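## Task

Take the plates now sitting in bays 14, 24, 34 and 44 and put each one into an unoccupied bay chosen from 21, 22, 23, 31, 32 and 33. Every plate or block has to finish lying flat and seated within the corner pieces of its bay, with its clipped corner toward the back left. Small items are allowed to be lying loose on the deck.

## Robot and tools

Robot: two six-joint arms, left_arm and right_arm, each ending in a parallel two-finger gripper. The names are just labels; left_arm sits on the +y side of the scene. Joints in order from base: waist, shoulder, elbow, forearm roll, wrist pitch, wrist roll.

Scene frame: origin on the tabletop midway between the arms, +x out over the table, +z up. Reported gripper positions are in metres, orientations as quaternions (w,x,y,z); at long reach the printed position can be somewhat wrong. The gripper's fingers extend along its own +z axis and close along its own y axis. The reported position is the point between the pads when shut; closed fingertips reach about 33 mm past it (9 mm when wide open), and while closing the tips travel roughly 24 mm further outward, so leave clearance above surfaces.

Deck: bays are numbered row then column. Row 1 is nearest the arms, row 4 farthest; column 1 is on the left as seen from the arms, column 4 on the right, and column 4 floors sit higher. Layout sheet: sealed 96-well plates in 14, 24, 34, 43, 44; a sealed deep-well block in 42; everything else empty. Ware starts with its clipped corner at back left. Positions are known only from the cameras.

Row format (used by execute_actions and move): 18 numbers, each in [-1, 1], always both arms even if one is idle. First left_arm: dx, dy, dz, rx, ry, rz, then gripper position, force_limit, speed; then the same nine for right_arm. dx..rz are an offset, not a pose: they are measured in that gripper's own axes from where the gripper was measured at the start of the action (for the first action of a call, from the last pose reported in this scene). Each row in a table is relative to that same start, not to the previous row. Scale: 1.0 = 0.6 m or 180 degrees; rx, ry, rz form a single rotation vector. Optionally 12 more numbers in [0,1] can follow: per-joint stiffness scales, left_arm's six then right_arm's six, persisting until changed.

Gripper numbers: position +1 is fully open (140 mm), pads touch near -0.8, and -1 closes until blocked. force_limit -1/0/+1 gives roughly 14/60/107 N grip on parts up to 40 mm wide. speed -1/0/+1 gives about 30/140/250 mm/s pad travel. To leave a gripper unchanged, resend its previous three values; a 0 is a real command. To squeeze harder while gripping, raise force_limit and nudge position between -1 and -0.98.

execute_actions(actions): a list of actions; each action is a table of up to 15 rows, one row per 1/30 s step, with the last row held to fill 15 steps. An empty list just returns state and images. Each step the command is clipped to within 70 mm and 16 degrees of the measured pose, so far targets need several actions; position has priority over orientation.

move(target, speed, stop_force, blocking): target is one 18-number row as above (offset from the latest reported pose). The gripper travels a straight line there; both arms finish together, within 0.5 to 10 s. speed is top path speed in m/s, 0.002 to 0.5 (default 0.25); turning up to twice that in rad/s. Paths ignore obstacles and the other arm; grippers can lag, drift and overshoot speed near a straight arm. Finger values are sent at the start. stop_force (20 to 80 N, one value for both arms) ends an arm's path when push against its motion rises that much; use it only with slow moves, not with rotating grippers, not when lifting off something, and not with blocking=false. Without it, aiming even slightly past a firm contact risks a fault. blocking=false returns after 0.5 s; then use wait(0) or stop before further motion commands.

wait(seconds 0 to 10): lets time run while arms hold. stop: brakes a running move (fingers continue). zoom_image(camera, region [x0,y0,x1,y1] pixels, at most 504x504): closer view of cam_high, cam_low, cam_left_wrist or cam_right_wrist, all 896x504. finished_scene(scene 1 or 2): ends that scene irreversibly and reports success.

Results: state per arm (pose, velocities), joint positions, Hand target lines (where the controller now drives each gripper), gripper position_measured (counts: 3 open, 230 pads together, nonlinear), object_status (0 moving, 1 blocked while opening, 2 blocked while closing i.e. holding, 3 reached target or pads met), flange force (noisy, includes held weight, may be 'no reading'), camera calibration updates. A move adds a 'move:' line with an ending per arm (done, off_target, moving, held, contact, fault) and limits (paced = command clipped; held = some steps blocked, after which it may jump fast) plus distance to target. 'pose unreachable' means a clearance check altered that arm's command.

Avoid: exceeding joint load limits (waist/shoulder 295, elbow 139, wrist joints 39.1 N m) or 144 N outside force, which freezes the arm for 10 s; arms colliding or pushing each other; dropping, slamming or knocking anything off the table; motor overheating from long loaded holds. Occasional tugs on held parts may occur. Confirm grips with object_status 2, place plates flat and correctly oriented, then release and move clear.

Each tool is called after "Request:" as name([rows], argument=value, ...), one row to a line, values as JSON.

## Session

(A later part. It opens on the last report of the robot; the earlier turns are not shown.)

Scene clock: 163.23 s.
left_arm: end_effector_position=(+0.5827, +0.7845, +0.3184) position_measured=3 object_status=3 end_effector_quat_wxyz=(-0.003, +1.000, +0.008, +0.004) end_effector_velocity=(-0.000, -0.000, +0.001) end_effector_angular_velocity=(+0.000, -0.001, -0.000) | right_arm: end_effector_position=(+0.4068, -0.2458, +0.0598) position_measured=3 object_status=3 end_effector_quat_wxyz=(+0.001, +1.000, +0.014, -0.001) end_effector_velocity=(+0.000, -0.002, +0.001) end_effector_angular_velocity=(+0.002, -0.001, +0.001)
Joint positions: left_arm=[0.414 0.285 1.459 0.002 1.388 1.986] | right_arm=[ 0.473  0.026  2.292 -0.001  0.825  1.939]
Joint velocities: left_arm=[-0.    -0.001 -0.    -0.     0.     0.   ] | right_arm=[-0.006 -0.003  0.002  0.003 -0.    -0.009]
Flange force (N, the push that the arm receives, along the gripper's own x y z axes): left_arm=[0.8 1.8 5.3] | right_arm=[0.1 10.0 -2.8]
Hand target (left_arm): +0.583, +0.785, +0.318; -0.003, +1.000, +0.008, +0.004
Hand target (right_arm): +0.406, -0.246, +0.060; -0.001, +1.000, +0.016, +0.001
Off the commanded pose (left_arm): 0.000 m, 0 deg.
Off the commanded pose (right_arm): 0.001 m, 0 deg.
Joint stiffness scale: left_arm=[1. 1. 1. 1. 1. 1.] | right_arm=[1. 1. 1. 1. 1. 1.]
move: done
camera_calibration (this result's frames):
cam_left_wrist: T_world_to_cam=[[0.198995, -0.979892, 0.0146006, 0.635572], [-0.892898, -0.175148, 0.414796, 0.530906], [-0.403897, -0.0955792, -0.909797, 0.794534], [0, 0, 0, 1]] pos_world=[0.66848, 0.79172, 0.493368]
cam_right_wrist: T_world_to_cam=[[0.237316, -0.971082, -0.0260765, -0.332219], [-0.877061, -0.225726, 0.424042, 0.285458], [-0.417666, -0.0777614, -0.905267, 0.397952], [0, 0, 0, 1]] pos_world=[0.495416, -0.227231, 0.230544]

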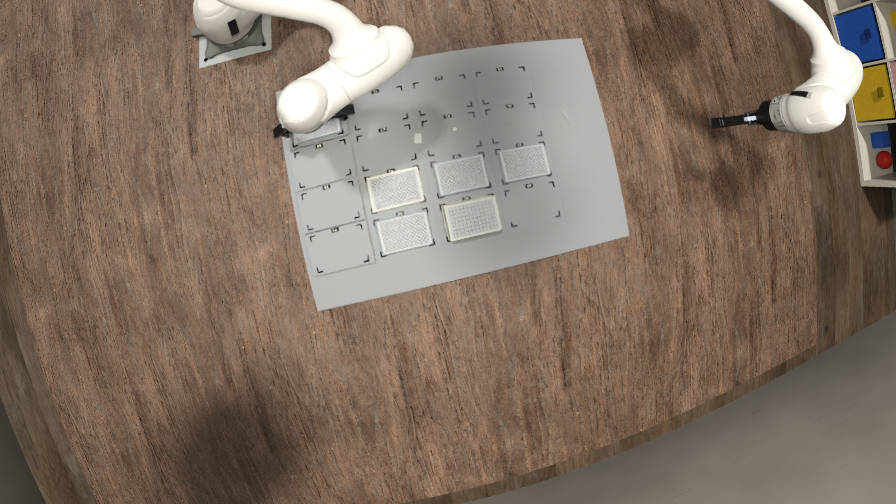

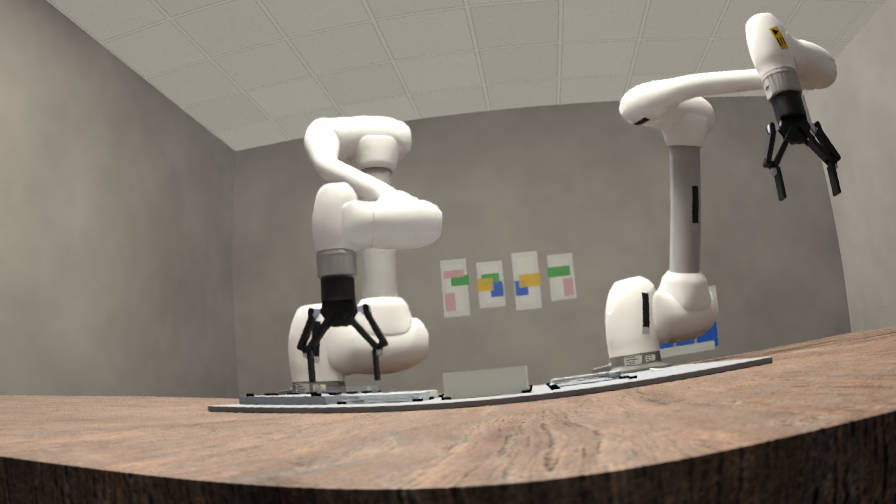

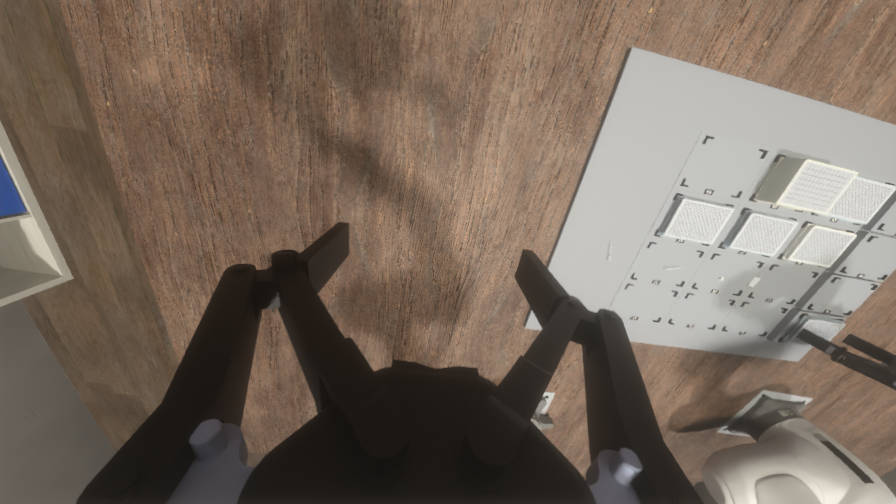

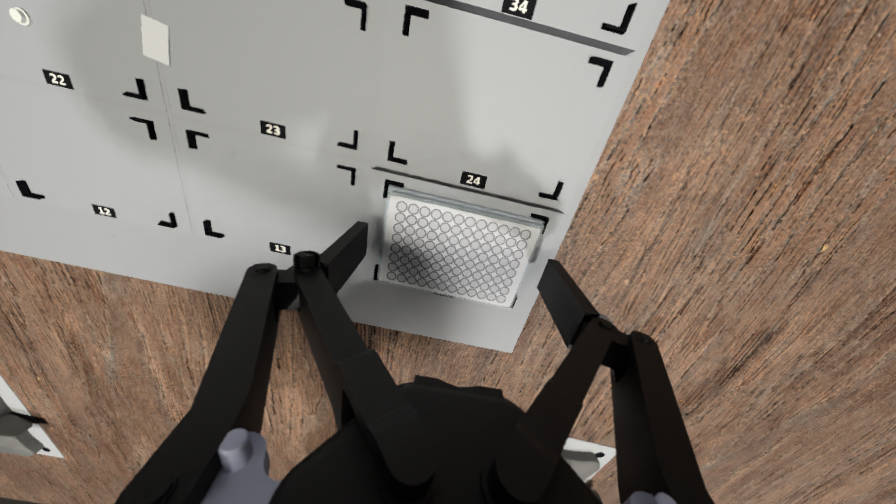

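Request:
move(target=[0,0,0,0,0,0,1,0,0, -0.0035,0.0016,0.0325,0,0,0.0026,1,0.3,-0.6], speed=0.05)

Request:
move(target=[0,0,0,0,0,0,1,0,0, 0,0,0,0,0,0,-1,0.4,-0.6])

Request:
zoom_image(camera="cam_right_wrist", region=[300, 120, 620, 340])

Request:
move(target=[0,0,0,0,0,0,1,0,0, 0.002,-0.001,-0.028,0,0,0,-1,0.4,-0.6], speed=0.05)

Request:
move(target=[0,0,0,0,0,0,1,0,0, 0.184,-0.2705,0,-0.001,-0.001,0.002,-1,0.4,-0.6], speed=0.25)

Request:
move(target=[0,0,0,0,0,0,1,0,0, -0.0017,0.0012,0.039,0,0,0,-1,0.4,-0.6], speed=0.05)

Request:
zoom_image(camera="cam_right_wrist", region=[300, 120, 620, 340])

Scene clock: 171.33 s.
left_arm: end_effector_position=(+0.5827, +0.7845, +0.3184) position_measured=3 object_status=3 end_effector_quat_wxyz=(-0.003, +1.000, +0.008, +0.004) end_effector_velocity=(+0.000, +0.000, -0.000) end_effector_angular_velocity=(+0.001, -0.000, -0.000) | right_arm: end_effector_position=(+0.4057, -0.2465, +0.0434) position_measured=3 object_status=3 end_effector_quat_wxyz=(+0.000, +1.000, +0.014, +0.000) end_effector_velocity=(+0.000, +0.000, -0.002) end_effector_angular_velocity=(+0.001, -0.001, -0.002)
Joint positions: left_arm=[0.414 0.285 1.459 0.002 1.388 1.986] | right_arm=[ 0.473  0.048  2.309 -0.001  0.784  1.939]
Joint velocities: left_arm=[-0.     0.001 -0.     0.    -0.001 -0.   ] | right_arm=[ 0.     0.003  0.002  0.    -0.007  0.002]
Flange force (N, the push that the arm receives, along the gripper's own x y z axes): left_arm=[1.0 -0.2 5.5] | right_arm=[2.4 8.6 1.0]
Hand target (left_arm): +0.583, +0.785, +0.318; -0.003, +1.000, +0.008, +0.004
Hand target (right_arm): +0.405, -0.247, +0.040; +0.001, +1.000, +0.010, -0.001
Off the commanded pose (left_arm): 0.000 m, 0 deg.
Off the commanded pose (right_arm): 0.003 m, 0 deg.
Joint stiffness scale: left_arm=[1. 1. 1. 1. 1. 1.] | right_arm=[1. 1. 1. 1. 1. 1.]
move: done
camera_calibration (this result's frames):
cam_left_wrist: T_world_to_cam=[[0.198995, -0.979892, 0.0146006, 0.635572], [-0.892898, -0.175148, 0.414796, 0.530907], [-0.403897, -0.0955792, -0.909797, 0.794534], [0, 0, 0, 1]] pos_world=[0.66848, 0.79172, 0.493368]
cam_right_wrist: T_world_to_cam=[[0.23664, -0.971235, -0.0265386, -0.332775], [-0.877866, -0.225437, 0.422528, 0.291847], [-0.416356, -0.0766898, -0.905961, 0.382388], [0, 0, 0, 1]] pos_world=[0.49416, -0.228085, 0.214284]

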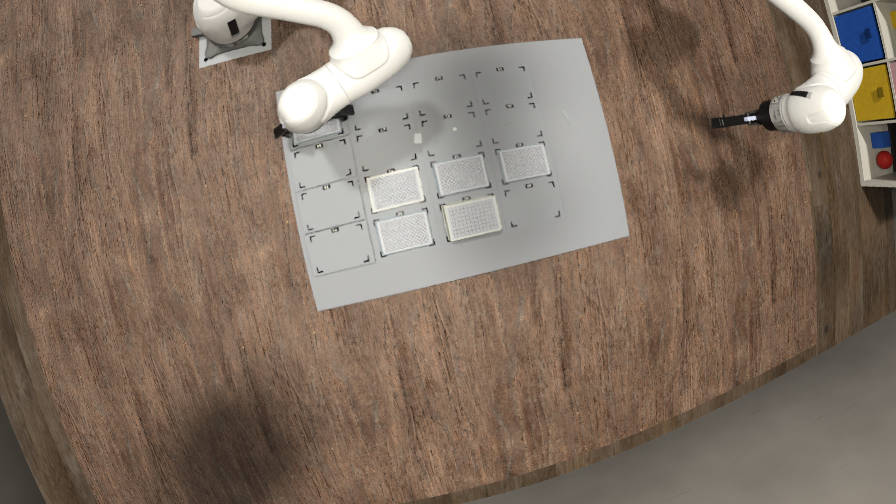

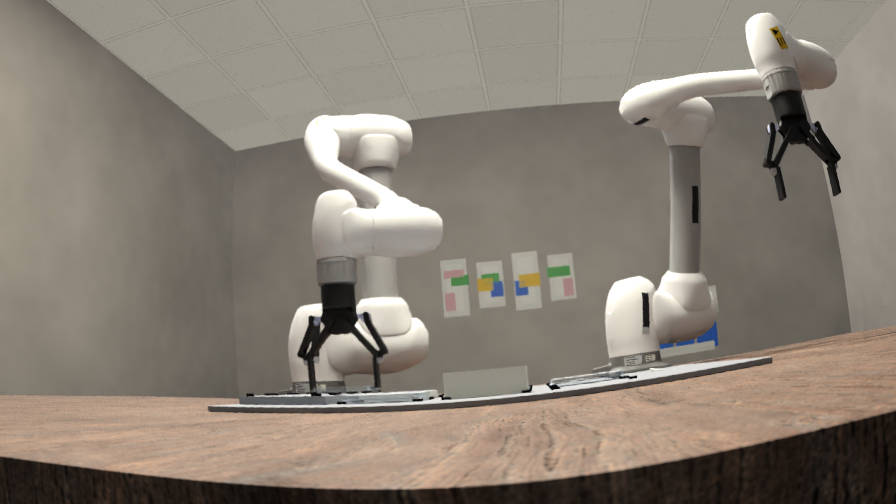

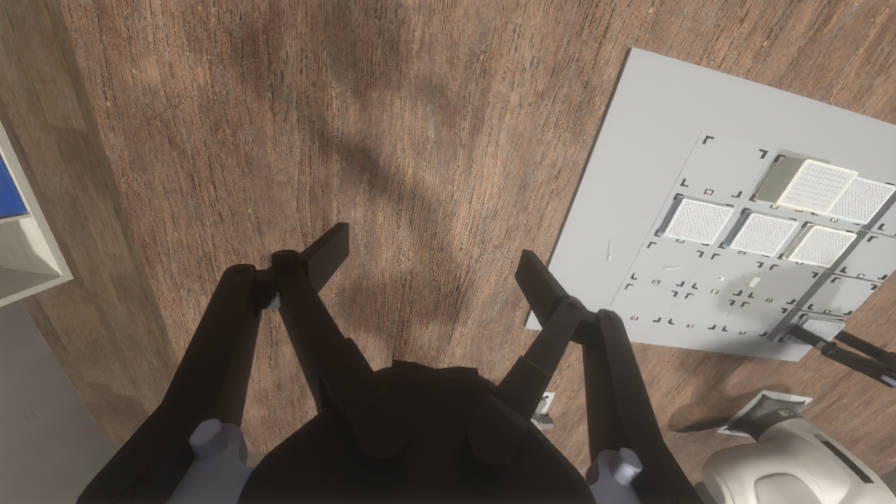

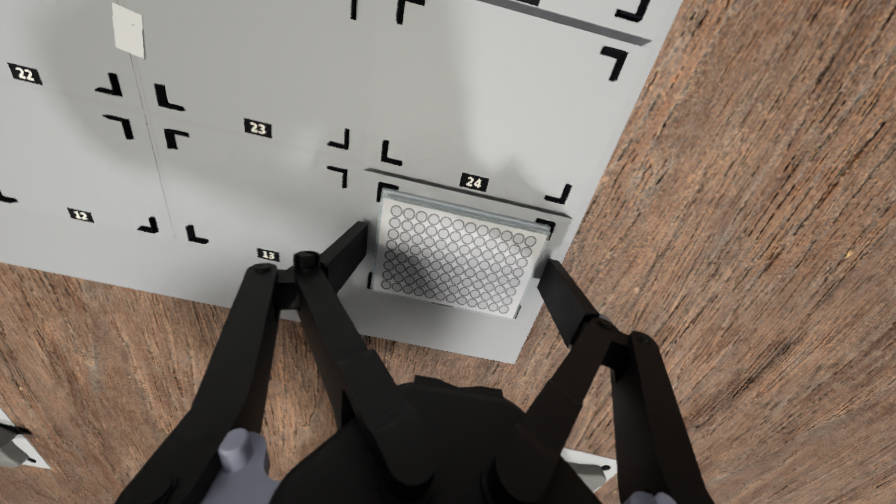

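Scene clock: 171.87 s.
left_arm: end_effector_position=(+0.5827, +0.7845, +0.3184) position_measured=3 object_status=3 end_effector_quat_wxyz=(-0.003, +1.000, +0.008, +0.004) end_effector_velocity=(-0.000, +0.000, +0.001) end_effector_angular_velocity=(+0.001, -0.000, +0.001) | right_arm: end_effector_position=(+0.4060, -0.2463, +0.0441) position_measured=38 object_status=0 end_effector_quat_wxyz=(+0.000, +1.000, +0.014, +0.000) end_effector_velocity=(+0.000, +0.000, +0.000) end_effector_angular_velocity=(+0.000, -0.000, +0.000)
Joint positions: left_arm=[0.414 0.285 1.459 0.002 1.388 1.986] | right_arm=[ 0.473  0.048  2.308 -0.001  0.785  1.939]
Joint velocities: left_arm=[ 0.    -0.001 -0.     0.001  0.    -0.   ] | right_arm=[ 0. -0. -0. -0. -0.  0.]
Flange force (N, the push that the arm receives, along the gripper's own x y z axes): left_arm=[0.9 0.4 5.3] | right_arm=[-9.7 13.0 -51.8]
Hand target (left_arm): +0.583, +0.785, +0.318; -0.003, +1.000, +0.008, +0.004
Hand target (right_arm): +0.406, -0.246, +0.043; +0.000, +1.000, +0.014, +0.000
Off the commanded pose (left_arm): 0.000 m, 0 deg.
Off the commanded pose (right_arm): 0.001 m, 0 deg.
Joint stiffness scale: left_arm=[1. 1. 1. 1. 1. 1.] | right_arm=[1. 1. 1. 1. 1. 1.]
move: done
camera_calibration (this result's frames):
cam_left_wrist: T_world_to_cam=[[0.198995, -0.979892, 0.0146006, 0.635572], [-0.892898, -0.175148, 0.414796, 0.530906], [-0.403898, -0.0955792, -0.909797, 0.794534], [0, 0, 0, 1]] pos_world=[0.66848, 0.79172, 0.493368]
cam_right_wrist: T_world_to_cam=[[0.236632, -0.971236, -0.0265759, -0.332702], [-0.877965, -0.225463, 0.422308, 0.29192], [-0.416152, -0.0765987, -0.906063, 0.383048], [0, 0, 0, 1]] pos_world=[0.49443, -0.227974, 0.214943]

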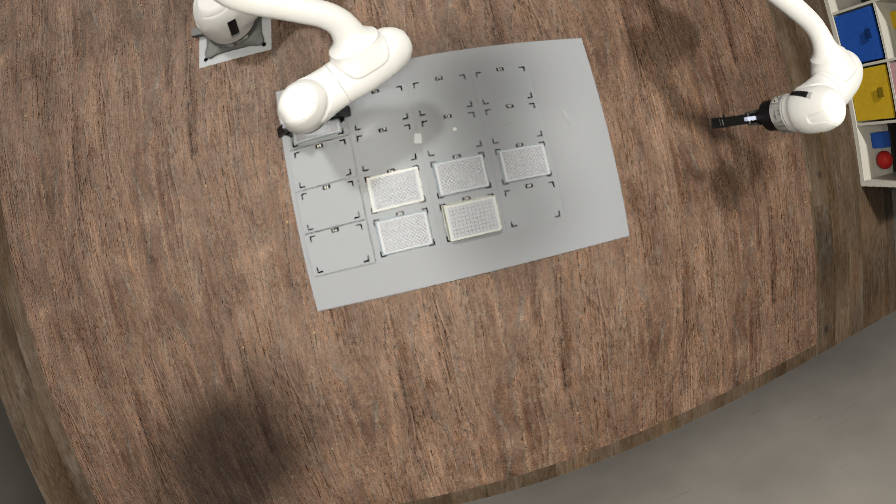

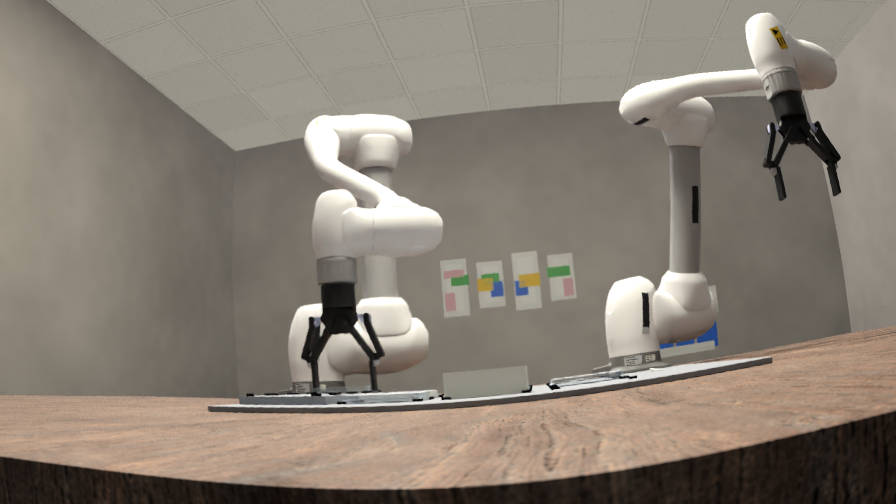

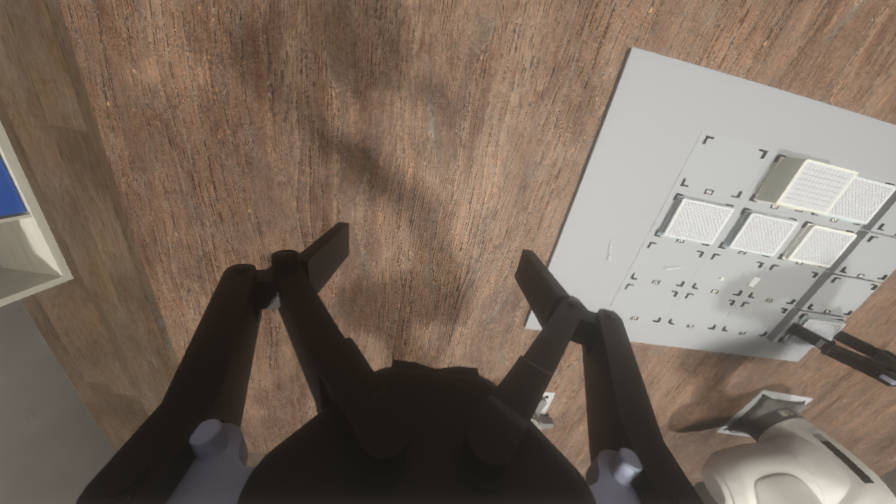

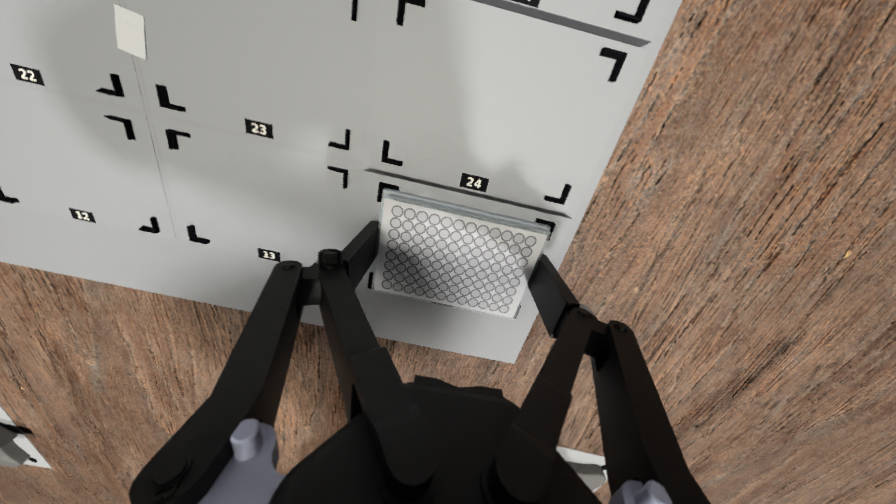

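Region (300, 120, 620, 340) of cam_right_wrist's 896x504 image, scaled by 1.575, with more detail than that image has; it fills the top 346 rows of this view, and the rest is white.

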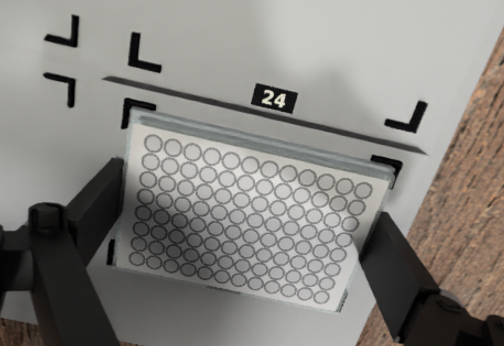

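Scene clock: 172.67 s.
left_arm: end_effector_position=(+0.5827, +0.7845, +0.3184) position_measured=3 object_status=3 end_effector_quat_wxyz=(-0.003, +1.000, +0.008, +0.004) end_effector_velocity=(-0.000, +0.000, +0.000) end_effector_angular_velocity=(+0.000, +0.000, +0.000) | right_arm: end_effector_position=(+0.4063, -0.2462, +0.0578) position_measured=40 object_status=2 end_effector_quat_wxyz=(+0.000, +1.000, +0.014, -0.000) end_effector_velocity=(-0.000, -0.000, +0.002) end_effector_angular_velocity=(-0.001, +0.001, +0.001)
Joint positions: left_arm=[0.414 0.285 1.459 0.002 1.388 1.986] | right_arm=[ 0.473  0.028  2.295 -0.001  0.82   1.939]
Joint velocities: left_arm=[ 0. -0.  0.  0.  0. -0.] | right_arm=[ 0.    -0.002 -0.002 -0.     0.006 -0.   ]
Flange force (N, the push that the arm receives, along the gripper's own x y z axes): left_arm=[-0.2 1.5 5.1] | right_arm=[0.2 10.0 -0.9]
Hand target (left_arm): +0.583, +0.785, +0.318; -0.003, +1.000, +0.008, +0.004
Hand target (right_arm): +0.407, -0.246, +0.061; +0.000, +1.000, +0.014, +0.000
Off the commanded pose (left_arm): 0.000 m, 0 deg.
Off the commanded pose (right_arm): 0.003 m, 0 deg.
Joint stiffness scale: left_arm=[1. 1. 1. 1. 1. 1.] | right_arm=[1. 1. 1. 1. 1. 1.]
move: done
camera_calibration (this result's frames):
cam_left_wrist: T_world_to_cam=[[0.198995, -0.979892, 0.0146005, 0.635572], [-0.892899, -0.175148, 0.414796, 0.530906], [-0.403898, -0.0955791, -0.909797, 0.794534], [0, 0, 0, 1]] pos_world=[0.66848, 0.79172, 0.493368]
cam_right_wrist: T_world_to_cam=[[0.236571, -0.971259, -0.0262852, -0.3323], [-0.877285, -0.225153, 0.423883, 0.286078], [-0.417619, -0.0772188, -0.905335, 0.395981], [0, 0, 0, 1]] pos_world=[0.494954, -0.227761, 0.228497]

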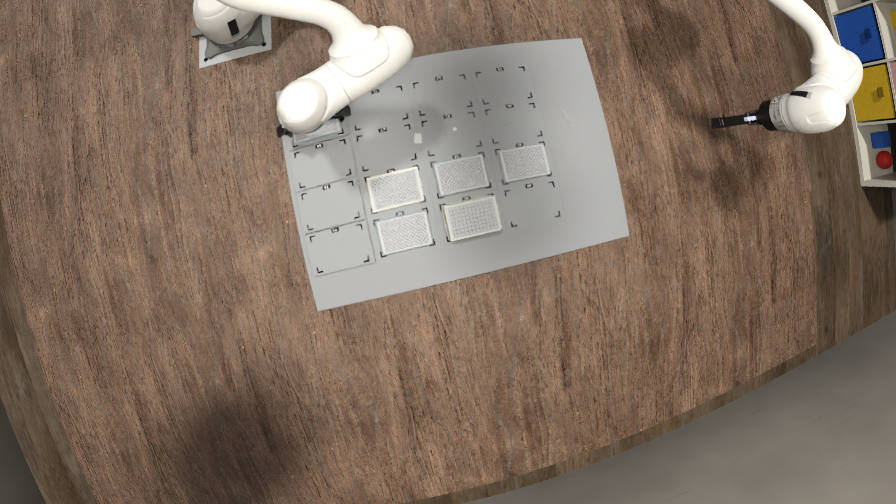

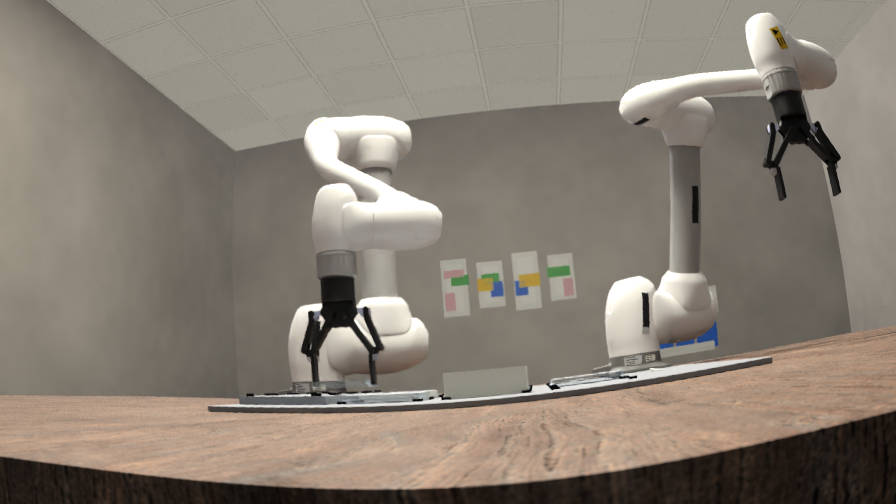

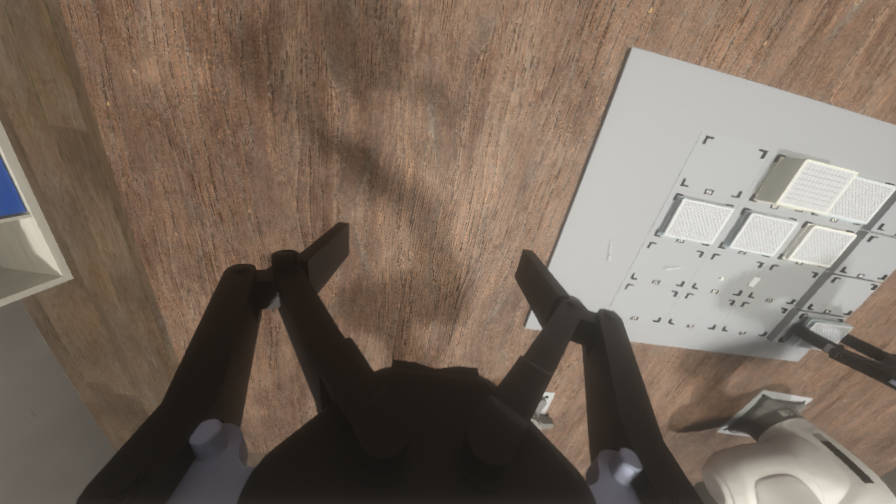

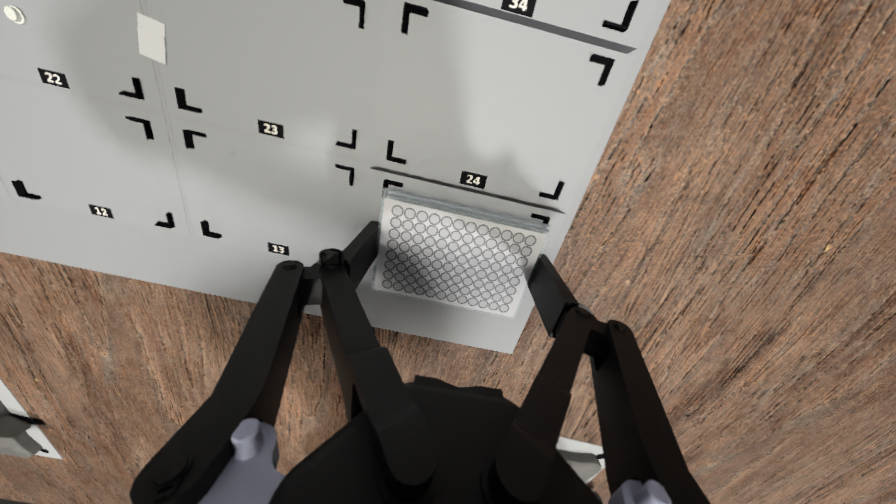

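Scene clock: 174.03 s.
left_arm: end_effector_position=(+0.5827, +0.7845, +0.3184) position_measured=3 object_status=3 end_effector_quat_wxyz=(-0.003, +1.000, +0.008, +0.004) end_effector_velocity=(-0.001, +0.000, +0.000) end_effector_angular_velocity=(-0.001, +0.001, +0.001) | right_arm: end_effector_position=(+0.5124, -0.0819, +0.0578) position_measured=40 object_status=2 end_effector_quat_wxyz=(+0.000, +1.000, +0.013, -0.000) end_effector_velocity=(+0.001, +0.002, +0.000) end_effector_angular_velocity=(-0.001, +0.000, -0.000)
Joint positions: left_arm=[0.414 0.285 1.459 0.002 1.388 1.986] | right_arm=[ 0.658  0.284  1.981 -0.     0.877  2.125]
Joint velocities: left_arm=[ 0.001 -0.     0.    -0.     0.001 -0.   ] | right_arm=[ 0.002  0.003 -0.005 -0.001  0.002  0.003]
Flange force (N, the push that the arm receives, along the gripper's own x y z axes): left_arm=[0.2 1.2 5.0] | right_arm=[6.8 8.2 1.5]
Hand target (left_arm): +0.583, +0.785, +0.318; -0.003, +1.000, +0.008, +0.004
Hand target (right_arm): +0.513, -0.081, +0.057; +0.002, +1.000, +0.011, -0.002
Off the commanded pose (left_arm): 0.000 m, 0 deg.
Off the commanded pose (right_arm): 0.001 m, 0 deg.
Joint stiffness scale: left_arm=[1. 1. 1. 1. 1. 1.] | right_arm=[1. 1. 1. 1. 1. 1.]
move: done
camera_calibration (this result's frames):
cam_left_wrist: T_world_to_cam=[[0.198995, -0.979892, 0.0146006, 0.635572], [-0.892898, -0.175148, 0.414796, 0.530906], [-0.403898, -0.0955792, -0.909797, 0.794534], [0, 0, 0, 1]] pos_world=[0.66848, 0.79172, 0.493368]
cam_right_wrist: T_world_to_cam=[[0.235757, -0.971443, -0.0267852, -0.197343], [-0.877818, -0.224699, 0.42302, 0.416539], [-0.416958, -0.0762172, -0.905724, 0.452765], [0, 0, 0, 1]] pos_world=[0.600955, -0.063603, 0.22859]

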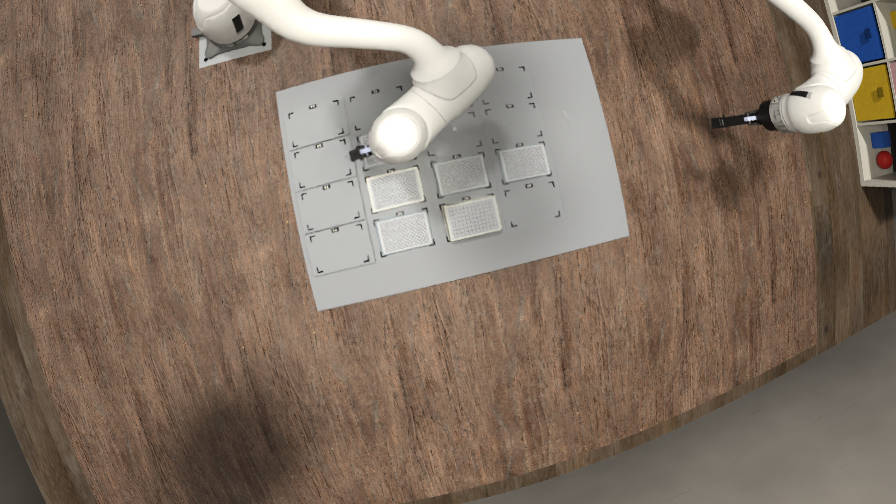

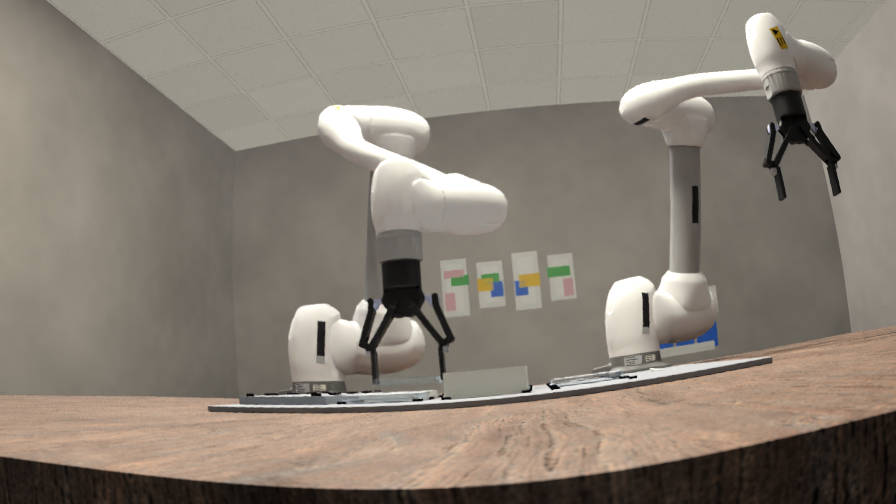

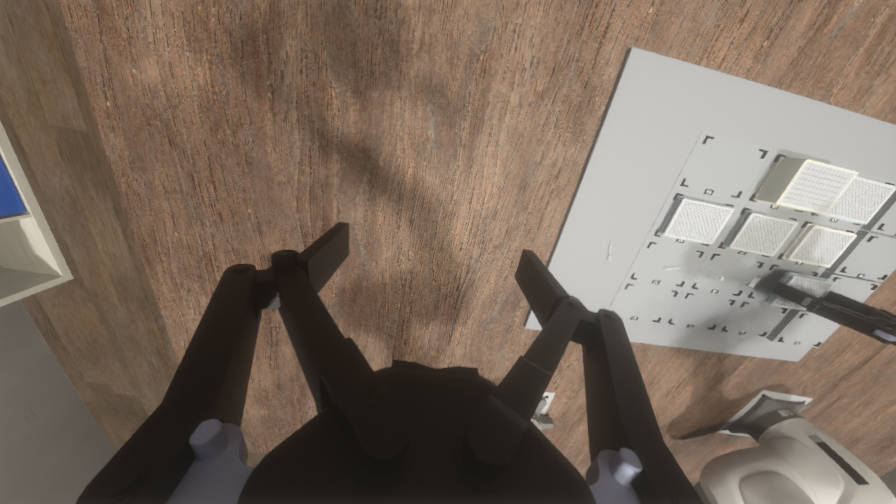

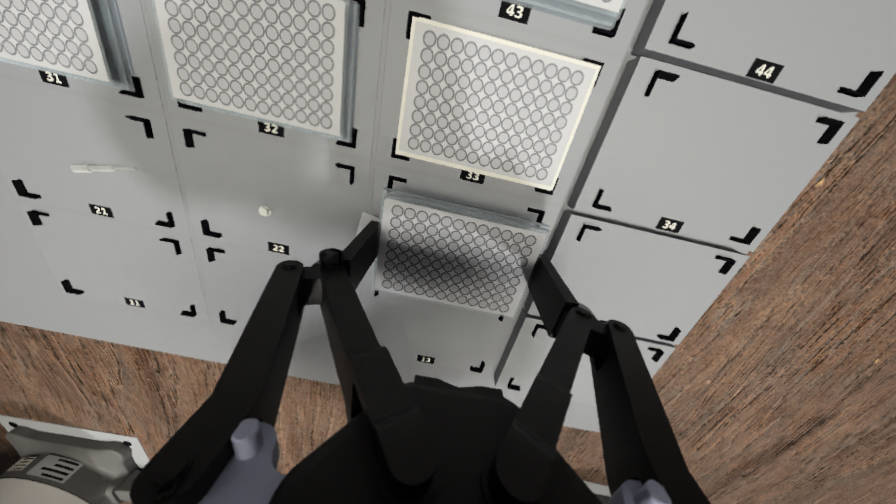

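Scene clock: 174.87 s.
left_arm: end_effector_position=(+0.5827, +0.7845, +0.3184) position_measured=3 object_status=3 end_effector_quat_wxyz=(-0.003, +1.000, +0.008, +0.004) end_effector_velocity=(+0.001, -0.000, -0.001) end_effector_angular_velocity=(-0.001, -0.001, -0.000) | right_arm: end_effector_position=(+0.5122, -0.0820, +0.0381) position_measured=40 object_status=2 end_effector_quat_wxyz=(-0.000, +1.000, +0.013, +0.001) end_effector_velocity=(+0.000, +0.000, -0.002) end_effector_angular_velocity=(+0.002, +0.000, -0.002)
Joint positions: left_arm=[0.414 0.285 1.459 0.002 1.388 1.986] | right_arm=[ 0.658  0.305  1.996 -0.     0.838  2.125]
Joint velocities: left_arm=[ 0.     0.001 -0.    -0.001 -0.001  0.   ] | right_arm=[-0.001  0.002  0.002  0.002 -0.005 -0.   ]
Flange force (N, the push that the arm receives, along the gripper's own x y z axes): left_arm=[0.7 0.7 5.9] | right_arm=[2.4 8.1 3.1]
Hand target (left_arm): +0.583, +0.785, +0.318; -0.003, +1.000, +0.008, +0.004
Hand target (right_arm): +0.511, -0.083, +0.034; +0.000, +1.000, +0.013, -0.000
Off the commanded pose (left_arm): 0.000 m, 0 deg.
Off the commanded pose (right_arm): 0.004 m, 0 deg.
Joint stiffness scale: left_arm=[1. 1. 1. 1. 1. 1.] | right_arm=[1. 1. 1. 1. 1. 1.]
move: off_target (right_arm)
camera_calibration (this result's frames):
cam_left_wrist: T_world_to_cam=[[0.198995, -0.979892, 0.0146006, 0.635572], [-0.892899, -0.175148, 0.414796, 0.530906], [-0.403897, -0.0955791, -0.909797, 0.794534], [0, 0, 0, 1]] pos_world=[0.66848, 0.79172, 0.493368]
cam_right_wrist: T_world_to_cam=[[0.23579, -0.971419, -0.027368, -0.197913], [-0.878426, -0.225095, 0.421544, 0.425035], [-0.415656, -0.0753552, -0.906395, 0.434288], [0, 0, 0, 1]] pos_world=[0.600542, -0.0638573, 0.209049]

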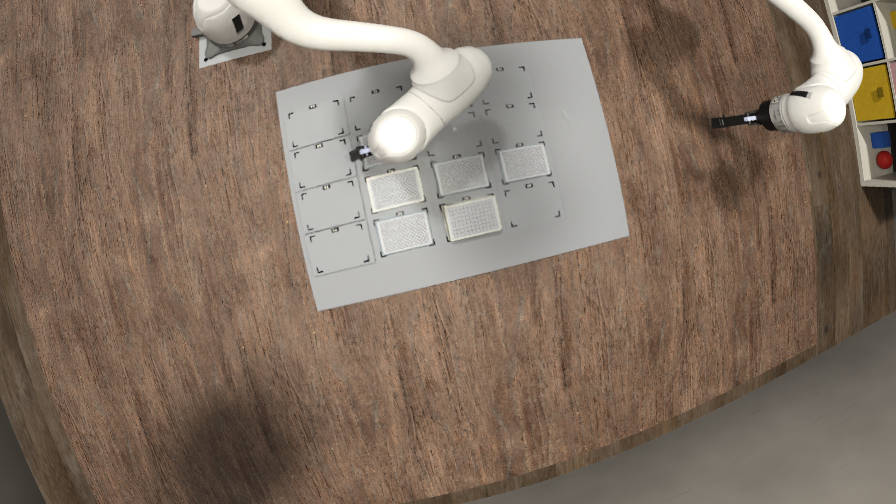

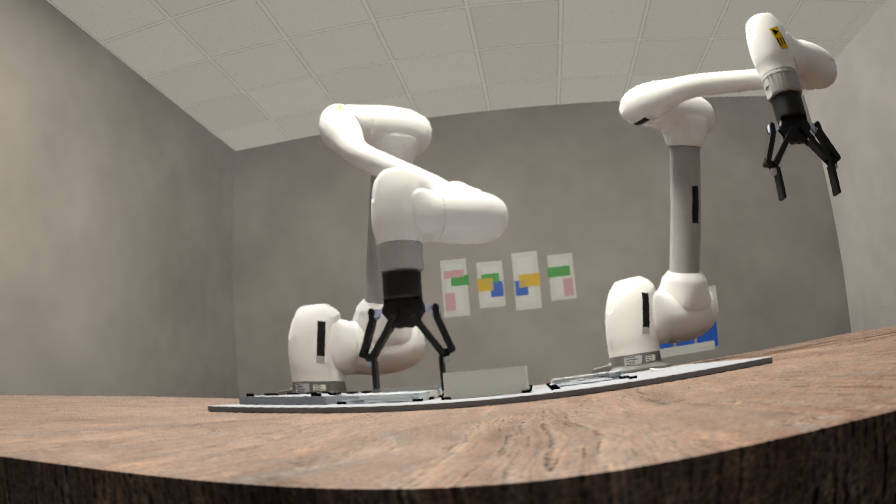

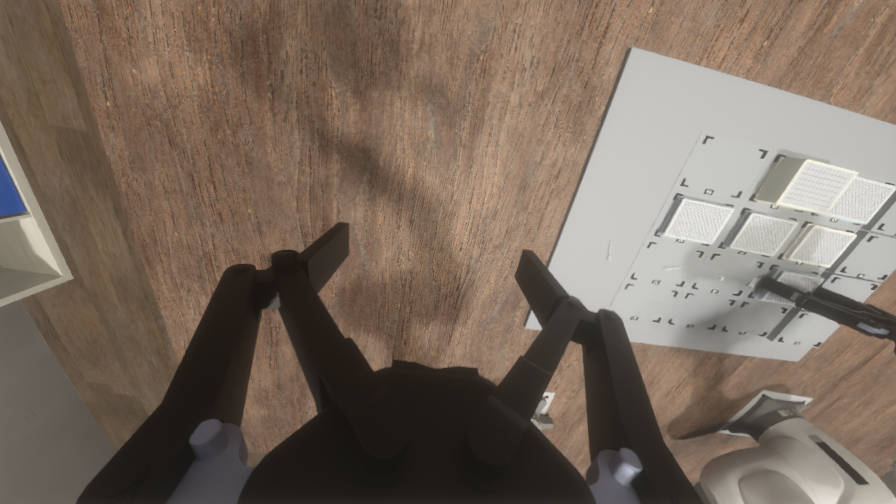

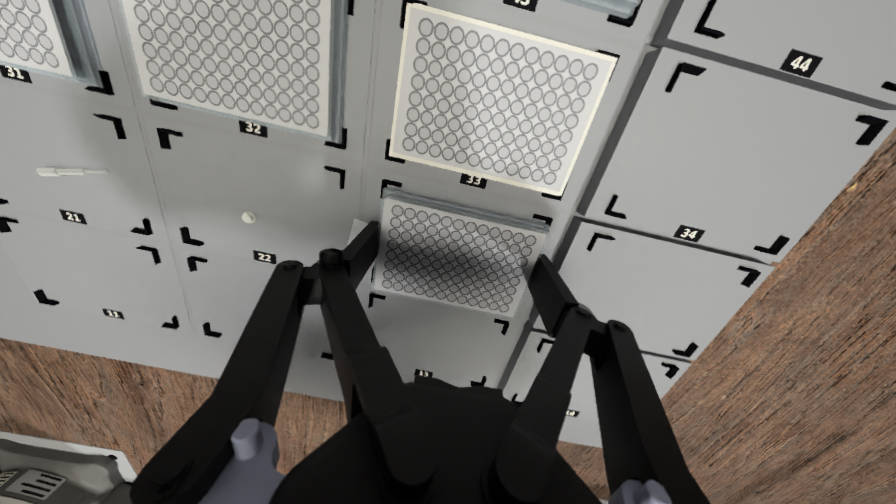

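Region (300, 120, 620, 340) of cam_right_wrist's 896x504 image, scaled by 1.575, with more detail than that image has; it fills the top 346 rows of this view, and the rest is white.

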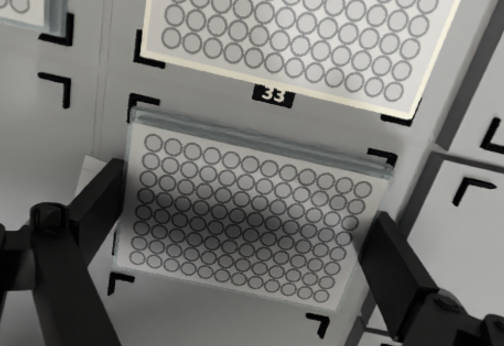

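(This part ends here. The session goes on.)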